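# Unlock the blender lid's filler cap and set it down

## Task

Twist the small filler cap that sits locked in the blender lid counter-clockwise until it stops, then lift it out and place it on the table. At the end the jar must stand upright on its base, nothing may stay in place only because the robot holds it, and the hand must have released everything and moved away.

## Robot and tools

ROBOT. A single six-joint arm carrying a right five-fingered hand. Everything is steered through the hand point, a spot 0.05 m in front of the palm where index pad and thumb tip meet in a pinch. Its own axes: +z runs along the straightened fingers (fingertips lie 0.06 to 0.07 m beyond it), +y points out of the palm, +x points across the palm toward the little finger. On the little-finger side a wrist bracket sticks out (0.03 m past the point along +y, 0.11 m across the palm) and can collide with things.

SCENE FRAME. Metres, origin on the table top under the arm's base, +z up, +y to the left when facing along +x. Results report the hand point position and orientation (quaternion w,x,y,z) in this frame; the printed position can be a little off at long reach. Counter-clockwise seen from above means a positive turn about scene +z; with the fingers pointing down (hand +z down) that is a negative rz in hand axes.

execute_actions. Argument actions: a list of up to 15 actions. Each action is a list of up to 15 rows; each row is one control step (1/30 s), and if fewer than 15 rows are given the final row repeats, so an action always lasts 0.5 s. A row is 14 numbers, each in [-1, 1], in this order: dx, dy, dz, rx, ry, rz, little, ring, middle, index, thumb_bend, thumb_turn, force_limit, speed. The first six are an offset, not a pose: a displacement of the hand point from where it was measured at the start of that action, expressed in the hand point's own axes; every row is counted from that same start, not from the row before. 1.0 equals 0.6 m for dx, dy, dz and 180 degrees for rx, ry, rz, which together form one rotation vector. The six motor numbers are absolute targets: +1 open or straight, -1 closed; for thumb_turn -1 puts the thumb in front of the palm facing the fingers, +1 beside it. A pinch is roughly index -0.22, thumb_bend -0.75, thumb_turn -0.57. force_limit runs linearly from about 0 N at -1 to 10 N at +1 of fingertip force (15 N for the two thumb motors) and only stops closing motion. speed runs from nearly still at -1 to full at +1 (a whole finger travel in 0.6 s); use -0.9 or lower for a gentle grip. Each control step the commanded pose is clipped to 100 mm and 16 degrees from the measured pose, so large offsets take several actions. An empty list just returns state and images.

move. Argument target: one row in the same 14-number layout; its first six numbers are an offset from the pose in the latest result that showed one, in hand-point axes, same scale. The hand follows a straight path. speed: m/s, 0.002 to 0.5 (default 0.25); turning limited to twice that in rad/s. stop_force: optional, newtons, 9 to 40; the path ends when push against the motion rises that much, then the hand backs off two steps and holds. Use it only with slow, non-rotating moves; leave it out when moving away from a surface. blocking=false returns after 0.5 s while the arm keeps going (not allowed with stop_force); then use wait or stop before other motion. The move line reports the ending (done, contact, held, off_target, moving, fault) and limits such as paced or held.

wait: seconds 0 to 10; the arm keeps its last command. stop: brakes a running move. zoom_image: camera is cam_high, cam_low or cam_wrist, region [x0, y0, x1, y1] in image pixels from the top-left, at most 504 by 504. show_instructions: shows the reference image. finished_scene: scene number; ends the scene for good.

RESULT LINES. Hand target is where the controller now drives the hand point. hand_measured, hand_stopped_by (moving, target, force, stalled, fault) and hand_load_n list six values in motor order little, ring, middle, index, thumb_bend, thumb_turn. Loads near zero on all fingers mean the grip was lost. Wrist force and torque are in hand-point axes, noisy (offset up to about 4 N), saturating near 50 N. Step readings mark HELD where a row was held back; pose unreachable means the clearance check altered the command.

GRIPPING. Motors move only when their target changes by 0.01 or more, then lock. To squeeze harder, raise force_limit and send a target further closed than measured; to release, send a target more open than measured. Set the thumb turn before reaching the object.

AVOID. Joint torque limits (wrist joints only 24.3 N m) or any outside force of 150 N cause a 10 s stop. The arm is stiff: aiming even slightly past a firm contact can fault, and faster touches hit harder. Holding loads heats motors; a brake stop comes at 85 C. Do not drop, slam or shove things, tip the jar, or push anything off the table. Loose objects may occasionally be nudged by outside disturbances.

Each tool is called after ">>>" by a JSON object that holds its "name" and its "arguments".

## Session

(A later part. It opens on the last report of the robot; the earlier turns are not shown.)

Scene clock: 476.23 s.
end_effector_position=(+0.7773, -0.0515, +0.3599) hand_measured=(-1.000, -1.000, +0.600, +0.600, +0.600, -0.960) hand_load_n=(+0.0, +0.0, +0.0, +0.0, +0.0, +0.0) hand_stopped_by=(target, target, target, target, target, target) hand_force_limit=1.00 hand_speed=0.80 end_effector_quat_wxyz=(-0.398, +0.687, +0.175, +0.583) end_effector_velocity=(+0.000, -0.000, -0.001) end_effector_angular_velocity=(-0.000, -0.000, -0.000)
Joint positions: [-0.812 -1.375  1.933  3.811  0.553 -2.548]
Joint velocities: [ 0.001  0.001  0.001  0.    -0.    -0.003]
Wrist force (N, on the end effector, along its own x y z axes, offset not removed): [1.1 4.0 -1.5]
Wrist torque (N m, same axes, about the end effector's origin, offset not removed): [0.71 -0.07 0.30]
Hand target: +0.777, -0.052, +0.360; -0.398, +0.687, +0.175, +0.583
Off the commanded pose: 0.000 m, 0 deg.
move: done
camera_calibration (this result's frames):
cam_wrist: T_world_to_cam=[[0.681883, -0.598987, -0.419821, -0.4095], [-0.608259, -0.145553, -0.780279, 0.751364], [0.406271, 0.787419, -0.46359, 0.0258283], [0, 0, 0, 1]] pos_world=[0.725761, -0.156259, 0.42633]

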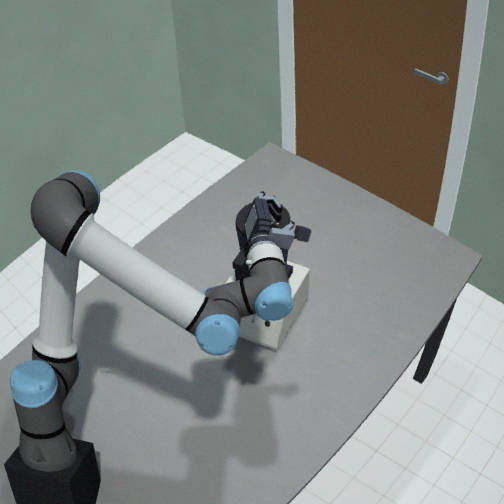

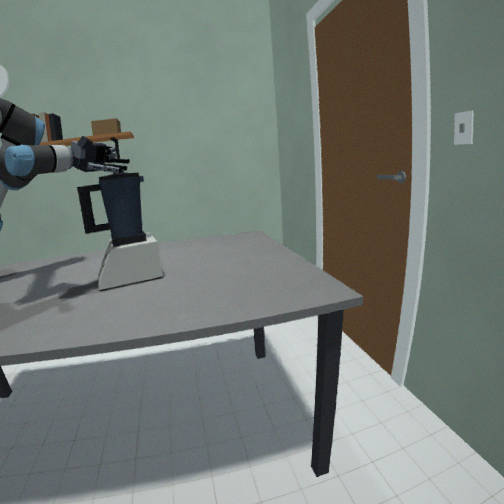

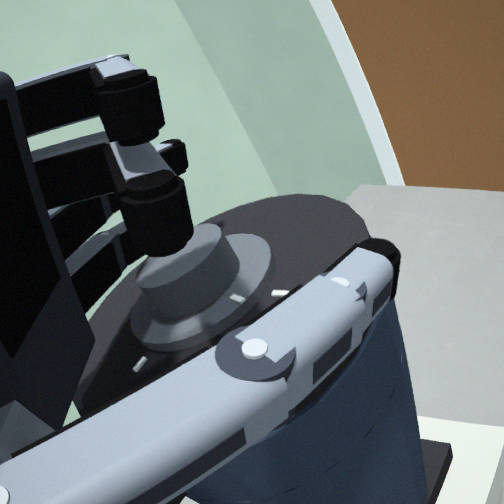

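Marks aligned. Grip and lift.

>>> {"name": "execute_actions", "arguments": {"actions": [[[0,0,0,0,0,0,-1,-1,0.6,-0.6,0.6,-0.96,1,0.3]],[[0,0,0,0,0,0,-1,-1,0.6,-0.6,-0.5,-0.96,1,0.3]],[[0,0,0,0,0,0,-1,-1,0.6,-0.6,-0.5,-0.96,1,0.3]],[[0,0,0,0,0,0,-1,-1,0.6,-0.6,-0.5,-0.96,1,0.3]],[[0,0,0,0,0,0,-1,-1,0.6,-0.9,-0.9,-0.96,1,0.3]],[[0,0,0,0,0,0,-1,-1,0.6,-0.9,-0.9,-0.96,1,0.3]]]}}

>>> {"name": "move", "arguments": {"target": [0.047,-0.017,0,0,0,0,-1,-1,0.6,-0.9,-0.9,-0.96,1,0.3], "speed": 0.02}}

Scene clock: 483.03 s.
end_effector_position=(+0.7773, -0.0514, +0.3599) hand_measured=(-1.000, -1.000, +0.600, +0.216, -0.616, -0.960) hand_load_n=(+0.0, +0.0, +0.0, +16.0, +15.0, +1.0) hand_stopped_by=(target, target, target, force, force, target) hand_force_limit=1.00 hand_speed=0.30 end_effector_quat_wxyz=(-0.398, +0.687, +0.175, +0.583) end_effector_velocity=(-0.000, -0.000, +0.000) end_effector_angular_velocity=(+0.000, -0.000, -0.001)
Joint positions: [-0.812 -1.375  1.933  3.811  0.553 -2.548]
Joint velocities: [-0.001 -0.     0.    -0.     0.     0.   ]
Wrist force (N, on the end effector, along its own x y z axes, offset not removed): [9.4 -0.3 7.7]
Wrist torque (N m, same axes, about the end effector's origin, offset not removed): [0.84 0.71 0.36]
Hand target: +0.777, -0.051, +0.360; -0.398, +0.687, +0.175, +0.583
Off the commanded pose: 0.000 m, 0 deg.
Step readings (end_effector_position; steps 1 to 15: 1st action; 16 to 30: 2nd action; 31 to 45: 3rd action; 46 to 60: 4th action; 61 to 75: 5th action; 76 to 90: 6th action):
0: (+0.7773, -0.0515, +0.3598)
1: (+0.7773, -0.0515, +0.3598)
2: (+0.7773, -0.0515, +0.3598)
4: (+0.7773, -0.0515, +0.3598)
8: (+0.7773, -0.0514, +0.3599)
15: (+0.7773, -0.0514, +0.3599)
16: (+0.7773, -0.0514, +0.3599)
17: (+0.7773, -0.0514, +0.3599)
19: (+0.7773, -0.0514, +0.3599)
23: (+0.7773, -0.0514, +0.3599)
30: (+0.7773, -0.0514, +0.3599)
31: (+0.7773, -0.0514, +0.3599)
32: (+0.7773, -0.0514, +0.3599)
34: (+0.7773, -0.0514, +0.3599)
38: (+0.7773, -0.0514, +0.3599)
45: (+0.7773, -0.0514, +0.3599)
46: (+0.7773, -0.0514, +0.3599)
47: (+0.7773, -0.0514, +0.3599)
49: (+0.7773, -0.0514, +0.3599)
53: (+0.7773, -0.0514, +0.3599)
60: (+0.7773, -0.0514, +0.3599)
61: (+0.7773, -0.0514, +0.3599)
62: (+0.7773, -0.0514, +0.3599)
64: (+0.7773, -0.0514, +0.3599)
68: (+0.7773, -0.0514, +0.3599)
75: (+0.7773, -0.0514, +0.3599)
76: (+0.7773, -0.0514, +0.3599)
77: (+0.7773, -0.0514, +0.3599)
79: (+0.7773, -0.0514, +0.3599)
83: (+0.7773, -0.0514, +0.3599)
90: end_effector_position above
camera_calibration (this result's frames):
cam_wrist: T_world_to_cam=[[0.681932, -0.598924, -0.419831, -0.409497], [-0.608251, -0.145597, -0.780277, 0.751331], [0.406201, 0.787459, -0.463584, 0.0258294], [0, 0, 0, 1]] pos_world=[0.725755, -0.156206, 0.426301]

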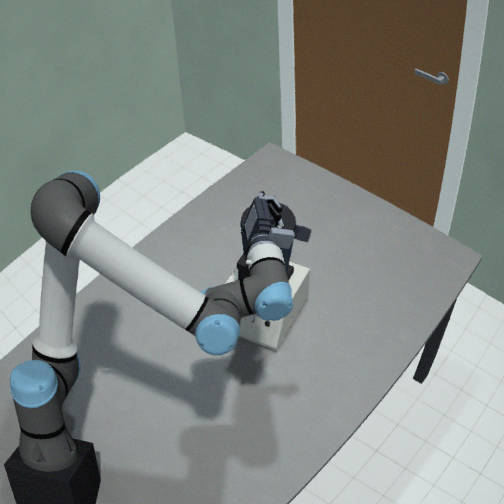

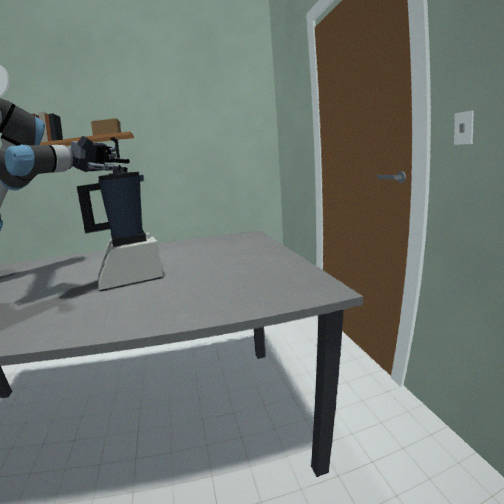

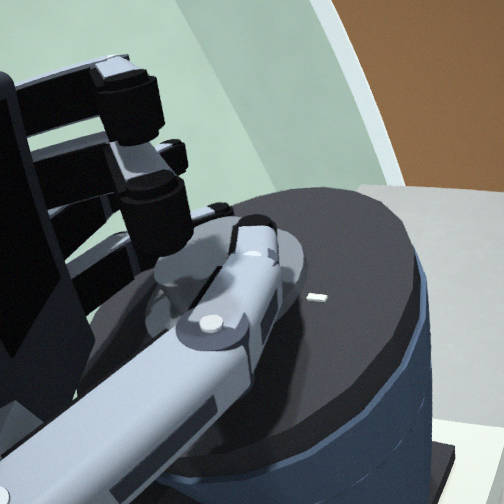

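Scene clock: 484.83 s.
end_effector_position=(+0.7775, -0.0515, +0.3897) hand_measured=(-1.000, -1.000, +0.600, +0.216, -0.616, -0.960) hand_load_n=(+0.0, +0.0, +0.0, +13.5, +14.0, +0.0) hand_stopped_by=(target, target, target, force, force, target) hand_force_limit=1.00 hand_speed=0.30 end_effector_quat_wxyz=(-0.398, +0.687, +0.175, +0.583) end_effector_velocity=(-0.000, -0.001, +0.001) end_effector_angular_velocity=(+0.001, +0.001, -0.001)
Joint positions: [-0.842 -1.41   1.912  3.821  0.564 -2.495]
Joint velocities: [-0.002 -0.001 -0.001  0.001  0.     0.003]
Wrist force (N, on the end effector, along its own x y z axes, offset not removed): [0.1 4.4 4.5]
Wrist torque (N m, same axes, about the end effector's origin, offset not removed): [0.56 -0.13 0.42]
Hand target: +0.777, -0.051, +0.390; -0.398, +0.687, +0.175, +0.583
Off the commanded pose: 0.000 m, 0 deg.
move: done
camera_calibration (this result's frames):
cam_wrist: T_world_to_cam=[[0.681861, -0.599004, -0.419832, -0.397051], [-0.608279, -0.145545, -0.780265, 0.774733], [0.406277, 0.787407, -0.463603, 0.0395623], [0, 0, 0, 1]] pos_world=[0.725915, -0.156229, 0.456143]

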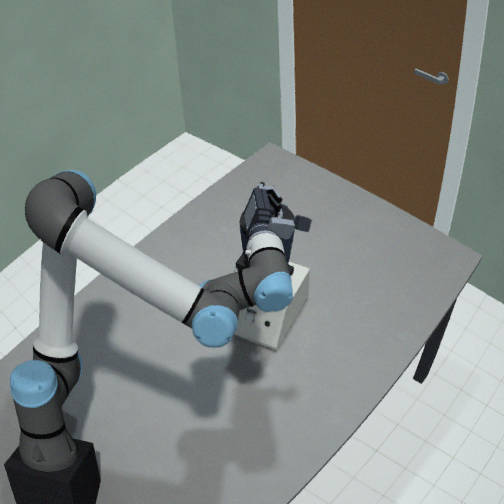

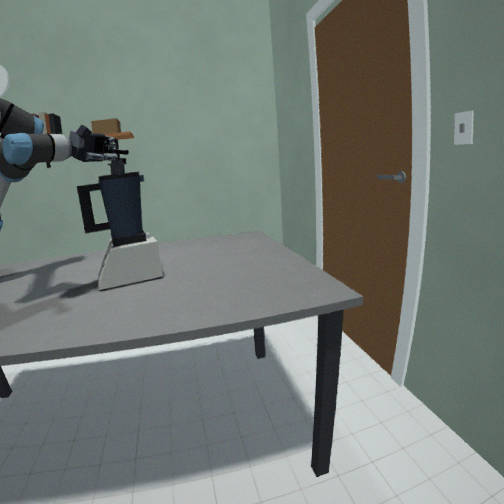

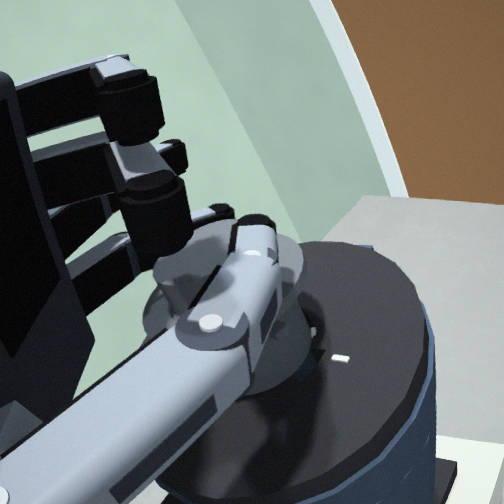

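Cap is out. Lift more and move away.

>>> {"name": "move", "arguments": {"target": [0.07,-0.025,-0.03,0,0,0,-1,-1,0.6,-0.9,-0.9,-0.96,1,0.3], "speed": 0.05}}

Scene clock: 487.27 s.
end_effector_position=(+0.7660, -0.0651, +0.4342) hand_measured=(-1.000, -1.000, +0.600, +0.216, -0.616, -0.960) hand_load_n=(+0.0, +0.0, +0.0, +11.0, +13.0, -2.0) hand_stopped_by=(target, target, target, force, force, target) hand_force_limit=1.00 hand_speed=0.30 end_effector_quat_wxyz=(-0.398, +0.687, +0.175, +0.583) end_effector_velocity=(-0.001, -0.001, +0.001) end_effector_angular_velocity=(-0.001, +0.000, -0.001)
Joint positions: [-0.917 -1.436  1.886  3.77   0.596 -2.371]
Joint velocities: [-0.003 -0.    -0.001 -0.002  0.001  0.004]
Wrist force (N, on the end effector, along its own x y z axes, offset not removed): [-1.9 3.6 2.6]
Wrist torque (N m, same axes, about the end effector's origin, offset not removed): [0.42 0.14 0.21]
Hand target: +0.766, -0.065, +0.434; -0.398, +0.687, +0.175, +0.583
Off the commanded pose: 0.000 m, 0 deg.
move: done
camera_calibration (this result's frames):
cam_wrist: T_world_to_cam=[[0.68172, -0.599157, -0.419844, -0.378629], [-0.608324, -0.145406, -0.780256, 0.800536], [0.406448, 0.787317, -0.463608, 0.0754266], [0, 0, 0, 1]] pos_world=[0.714447, -0.16984, 0.500626]

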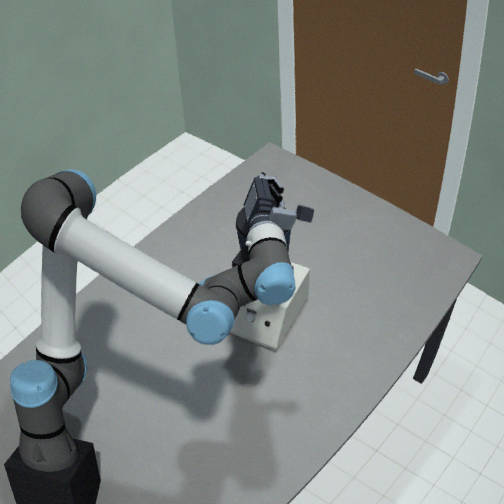

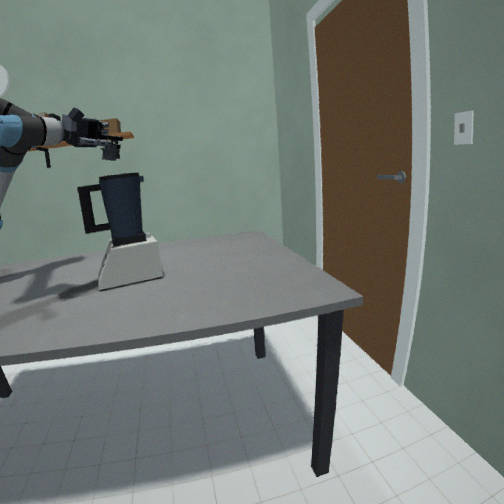

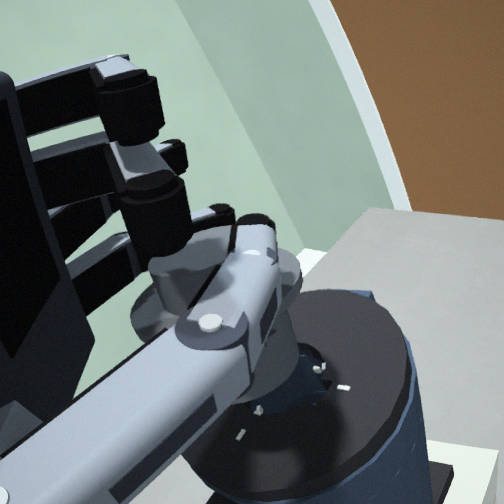

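>>> {"name": "move", "arguments": {"target": [0,0,-0.33,0,0,0,-1,-1,0.6,-0.9,-0.9,-0.96,1,0.3], "speed": 0.12}}

>>> {"name": "move", "arguments": {"target": [-0.6,0.218,0,0,0,0,-1,-1,0.6,-0.9,-0.9,-0.96,1,0.3], "speed": 0.15}}

Scene clock: 492.43 s.
end_effector_position=(+0.6355, -0.2137, +0.4348) hand_measured=(-1.000, -1.000, +0.600, +0.216, -0.616, -0.960) hand_load_n=(+0.0, +0.0, +0.0, +11.0, +13.0, -2.0) hand_stopped_by=(target, target, target, force, force, target) hand_force_limit=1.00 hand_speed=0.30 end_effector_quat_wxyz=(-0.398, +0.687, +0.175, +0.583) end_effector_velocity=(-0.001, -0.001, +0.000) end_effector_angular_velocity=(-0.000, +0.000, +0.000)
Joint positions: [-1.216 -1.156  1.882  3.2    0.777 -1.992]
Joint velocities: [-0.002  0.003 -0.001 -0.004  0.002  0.003]
Wrist force (N, on the end effector, along its own x y z axes, offset not removed): [-2.8 2.5 2.1]
Wrist torque (N m, same axes, about the end effector's origin, offset not removed): [0.32 0.44 0.17]
Hand target: +0.635, -0.214, +0.435; -0.398, +0.687, +0.175, +0.583
Off the commanded pose: 0.000 m, 0 deg.
move: done
camera_calibration (this result's frames):
cam_wrist: T_world_to_cam=[[0.681342, -0.599509, -0.419955, -0.378179], [-0.608466, -0.144976, -0.780225, 0.700164], [0.406868, 0.787128, -0.463559, 0.245408], [0, 0, 0, 1]] pos_world=[0.583847, -0.318382, 0.501228]

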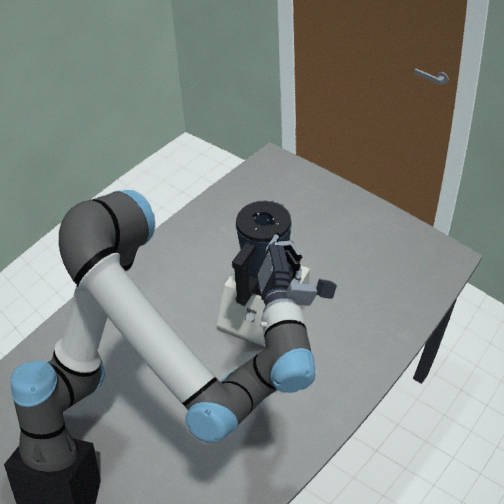

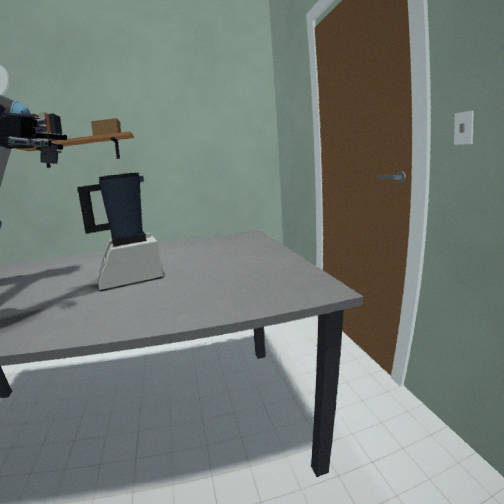

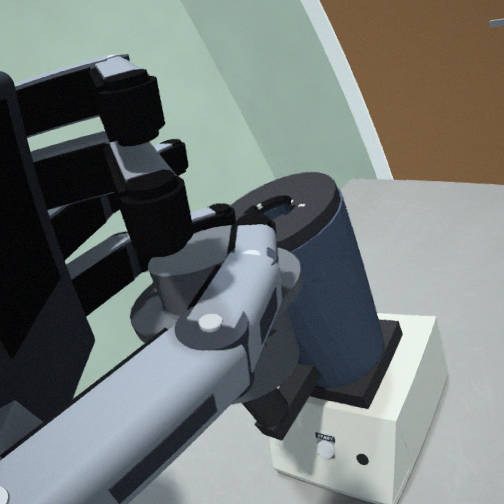

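Scene clock: 495.50 s.
end_effector_position=(+0.6338, -0.2138, +0.0521) hand_measured=(-1.000, -1.000, +0.600, +0.216, -0.616, -0.960) hand_load_n=(+0.0, +0.0, +0.0, +11.0, +13.0, -2.0) hand_stopped_by=(target, target, target, force, force, target) hand_force_limit=1.00 hand_speed=0.30 end_effector_quat_wxyz=(-0.398, +0.687, +0.175, +0.583) end_effector_velocity=(+0.000, -0.000, -0.002) end_effector_angular_velocity=(+0.000, -0.000, -0.000)
Joint positions: [-0.858 -0.52   1.842  2.98   0.57  -2.468]
Joint velocities: [ 0.002  0.003 -0.002  0.002 -0.001 -0.004]
Wrist force (N, on the end effector, along its own x y z axes, offset not removed): [-1.0 4.8 -1.5]
Wrist torque (N m, same axes, about the end effector's origin, offset not removed): [0.81 0.19 0.41]
Hand target: +0.634, -0.214, +0.052; -0.398, +0.687, +0.175, +0.583
Off the commanded pose: 0.001 m, 0 deg.
move: done
camera_calibration (this result's frames):
cam_wrist: T_world_to_cam=[[0.681808, -0.599081, -0.419809, -0.538079], [-0.608289, -0.145515, -0.780263, 0.400259], [0.406352, 0.787355, -0.463627, 0.0691937], [0, 0, 0, 1]] pos_world=[0.582223, -0.318589, 0.118497]

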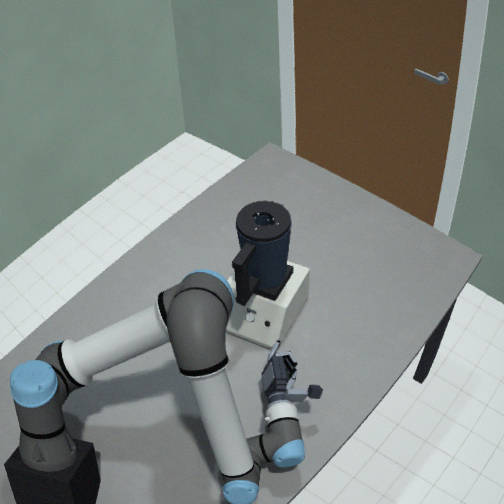

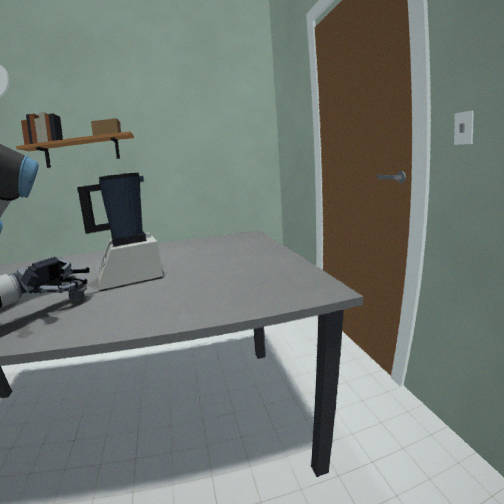

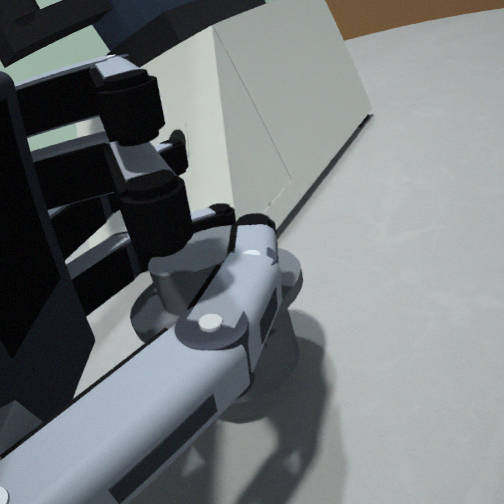

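>>> {"name": "move", "arguments": {"target": [-0.04,0.0145,0,0,0,0,-1,-1,0.6,-0.9,-0.9,-0.96,1,0.3], "speed": 0.015, "stop_force": 9}}

Scene clock: 498.07 s.
end_effector_position=(+0.6339, -0.2139, +0.0428) hand_measured=(-1.000, -1.000, +0.600, +0.216, -0.616, -0.960) hand_load_n=(+0.0, +0.0, +0.0, +9.5, +12.0, -1.5) hand_stopped_by=(target, target, target, force, force, target) hand_force_limit=1.00 hand_speed=0.30 end_effector_quat_wxyz=(-0.398, +0.687, +0.175, +0.583) end_effector_velocity=(-0.000, +0.000, +0.004) end_effector_angular_velocity=(-0.001, +0.001, -0.000)
Joint positions: [-0.849 -0.503  1.831  2.985  0.567 -2.483]
Joint velocities: [-0.005 -0.008  0.006 -0.005  0.001  0.008]
Wrist force (N, on the end effector, along its own x y z axes, offset not removed): [-2.3 4.8 -2.9]
Wrist torque (N m, same axes, about the end effector's origin, offset not removed): [1.01 0.40 0.25]
Hand target: +0.634, -0.214, +0.043; -0.398, +0.687, +0.175, +0.583
Off the commanded pose: 0.016 m, 0 deg.
move: contact
camera_calibration (this result's frames):
cam_wrist: T_world_to_cam=[[0.681837, -0.599042, -0.419818, -0.542018], [-0.608373, -0.145708, -0.780161, 0.393096], [0.406178, 0.787348, -0.463791, 0.0650238], [0, 0, 0, 1]] pos_world=[0.582306, -0.318611, 0.109286]

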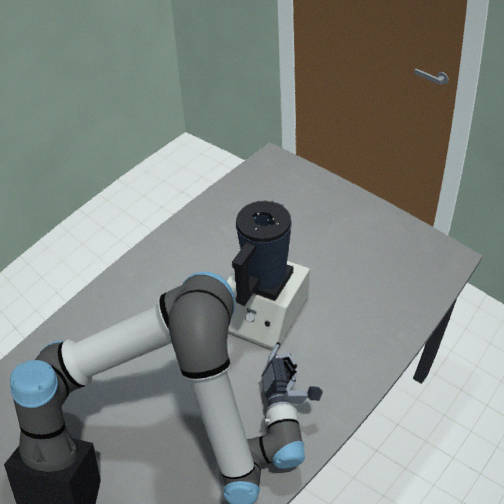

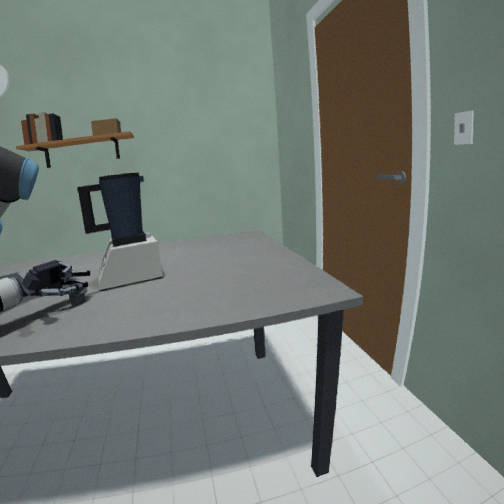

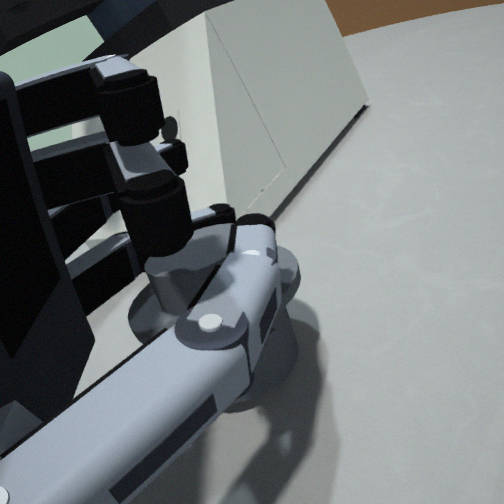

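>>> {"name": "execute_actions", "arguments": {"actions": [[[0,0,0,0,0,0,-1,-1,0.6,0.6,0.6,-0.96,1,0.6]],[[0,0,0,0,0,0,-1,-1,0.6,0.6,0.6,-0.96,1,0.6]]]}}

>>> {"name": "move", "arguments": {"target": [0.16,-0.06,-0.05,0,0,0,-1,-1,0.6,0.6,0.6,-0.96,1,0.6], "speed": 0.1}}

Scene clock: 501.43 s.
end_effector_position=(+0.6338, -0.2139, +0.0428) hand_measured=(-1.000, -1.000, +0.600, +0.600, +0.600, -0.960) hand_load_n=(+0.0, +0.0, +0.0, +0.0, +0.0, +0.0) hand_stopped_by=(target, target, target, target, target, target) hand_force_limit=1.00 hand_speed=0.60 end_effector_quat_wxyz=(-0.398, +0.687, +0.175, +0.583) end_effector_velocity=(+0.000, -0.000, +0.000) end_effector_angular_velocity=(+0.000, -0.000, +0.000)
Joint positions: [-0.849 -0.503  1.832  2.985  0.567 -2.483]
Joint velocities: [-0.     0.    -0.001 -0.     0.     0.001]
Wrist force (N, on the end effector, along its own x y z axes, offset not removed): [-0.7 3.2 -1.3]
Wrist torque (N m, same axes, about the end effector's origin, offset not removed): [0.56 0.18 0.21]
Hand target: +0.634, -0.214, +0.043; -0.398, +0.687, +0.175, +0.583
Off the commanded pose: 0.000 m, 0 deg.
Step readings (end_effector_position; steps 1 to 15: 1st action; 16 to 30: 2nd action):
0: (+0.6338, -0.2138, +0.0434)
1: (+0.6338, -0.2138, +0.0434)
2: (+0.6337, -0.2138, +0.0434)
4: (+0.6337, -0.2138, +0.0432)
8: (+0.6338, -0.2139, +0.0429)
15: (+0.6338, -0.2139, +0.0428)
16: (+0.6338, -0.2139, +0.0428)
17: (+0.6338, -0.2139, +0.0428)
19: (+0.6338, -0.2139, +0.0428)
23: (+0.6338, -0.2139, +0.0428)
30: end_effector_position above
camera_calibration (this result's frames):
cam_wrist: T_world_to_cam=[[0.681818, -0.599055, -0.419831, -0.542], [-0.608383, -0.145683, -0.780158, 0.393108], [0.406195, 0.787344, -0.463784, 0.065019], [0, 0, 0, 1]] pos_world=[0.582295, -0.318611, 0.109293]

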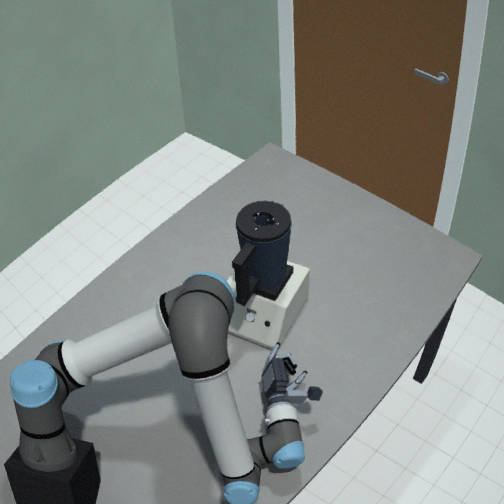

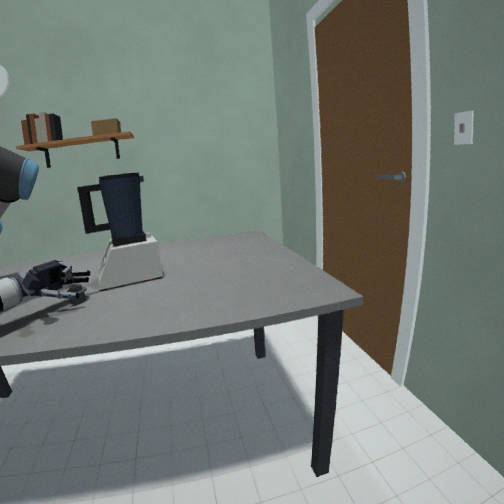

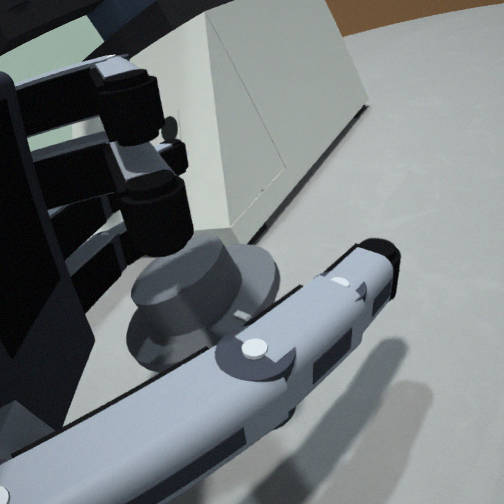

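Scene clock: 502.97 s.
end_effector_position=(+0.6137, -0.2356, +0.1453) hand_measured=(-1.000, -1.000, +0.600, +0.600, +0.600, -0.960) hand_load_n=(+0.0, +0.0, +0.0, +0.0, +0.0, +0.0) hand_stopped_by=(target, target, target, target, target, target) hand_force_limit=1.00 hand_speed=0.60 end_effector_quat_wxyz=(-0.398, +0.687, +0.175, +0.583) end_effector_velocity=(-0.000, -0.001, +0.002) end_effector_angular_velocity=(-0.001, -0.000, -0.000)
Joint positions: [-0.989 -0.64   1.891  2.881  0.633 -2.264]
Joint velocities: [-0.003 -0.002  0.    -0.001  0.001  0.003]
Wrist force (N, on the end effector, along its own x y z axes, offset not removed): [0.2 3.8 1.2]
Wrist torque (N m, same axes, about the end effector's origin, offset not removed): [0.51 -0.08 0.33]
Hand target: +0.614, -0.236, +0.145; -0.398, +0.687, +0.175, +0.583
Off the commanded pose: 0.000 m, 0 deg.
move: done
camera_calibration (this result's frames):
cam_wrist: T_world_to_cam=[[0.681595, -0.59928, -0.419872, -0.49822], [-0.608463, -0.145453, -0.780138, 0.457736], [0.40645, 0.787215, -0.46378, 0.137652], [0, 0, 0, 1]] pos_world=[0.562151, -0.340356, 0.211749]

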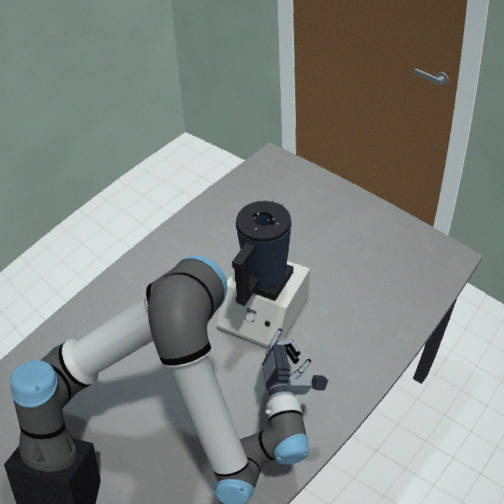

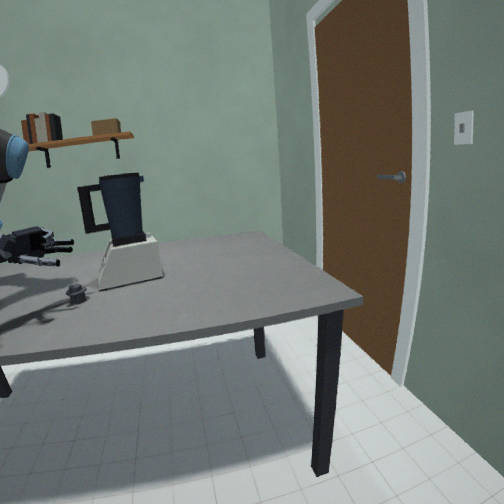

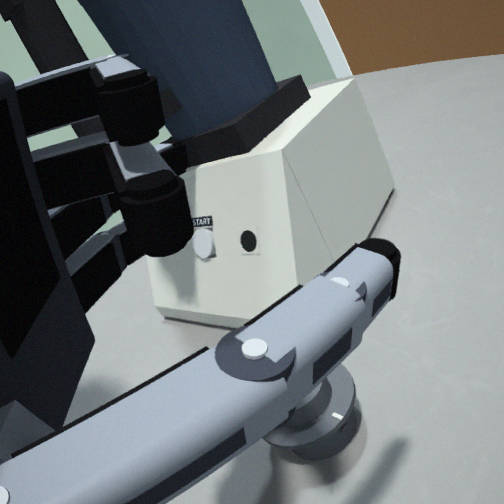

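>>> {"name": "finished_scene", "arguments": {"scene": 2}}

The scene is finished: the task was done.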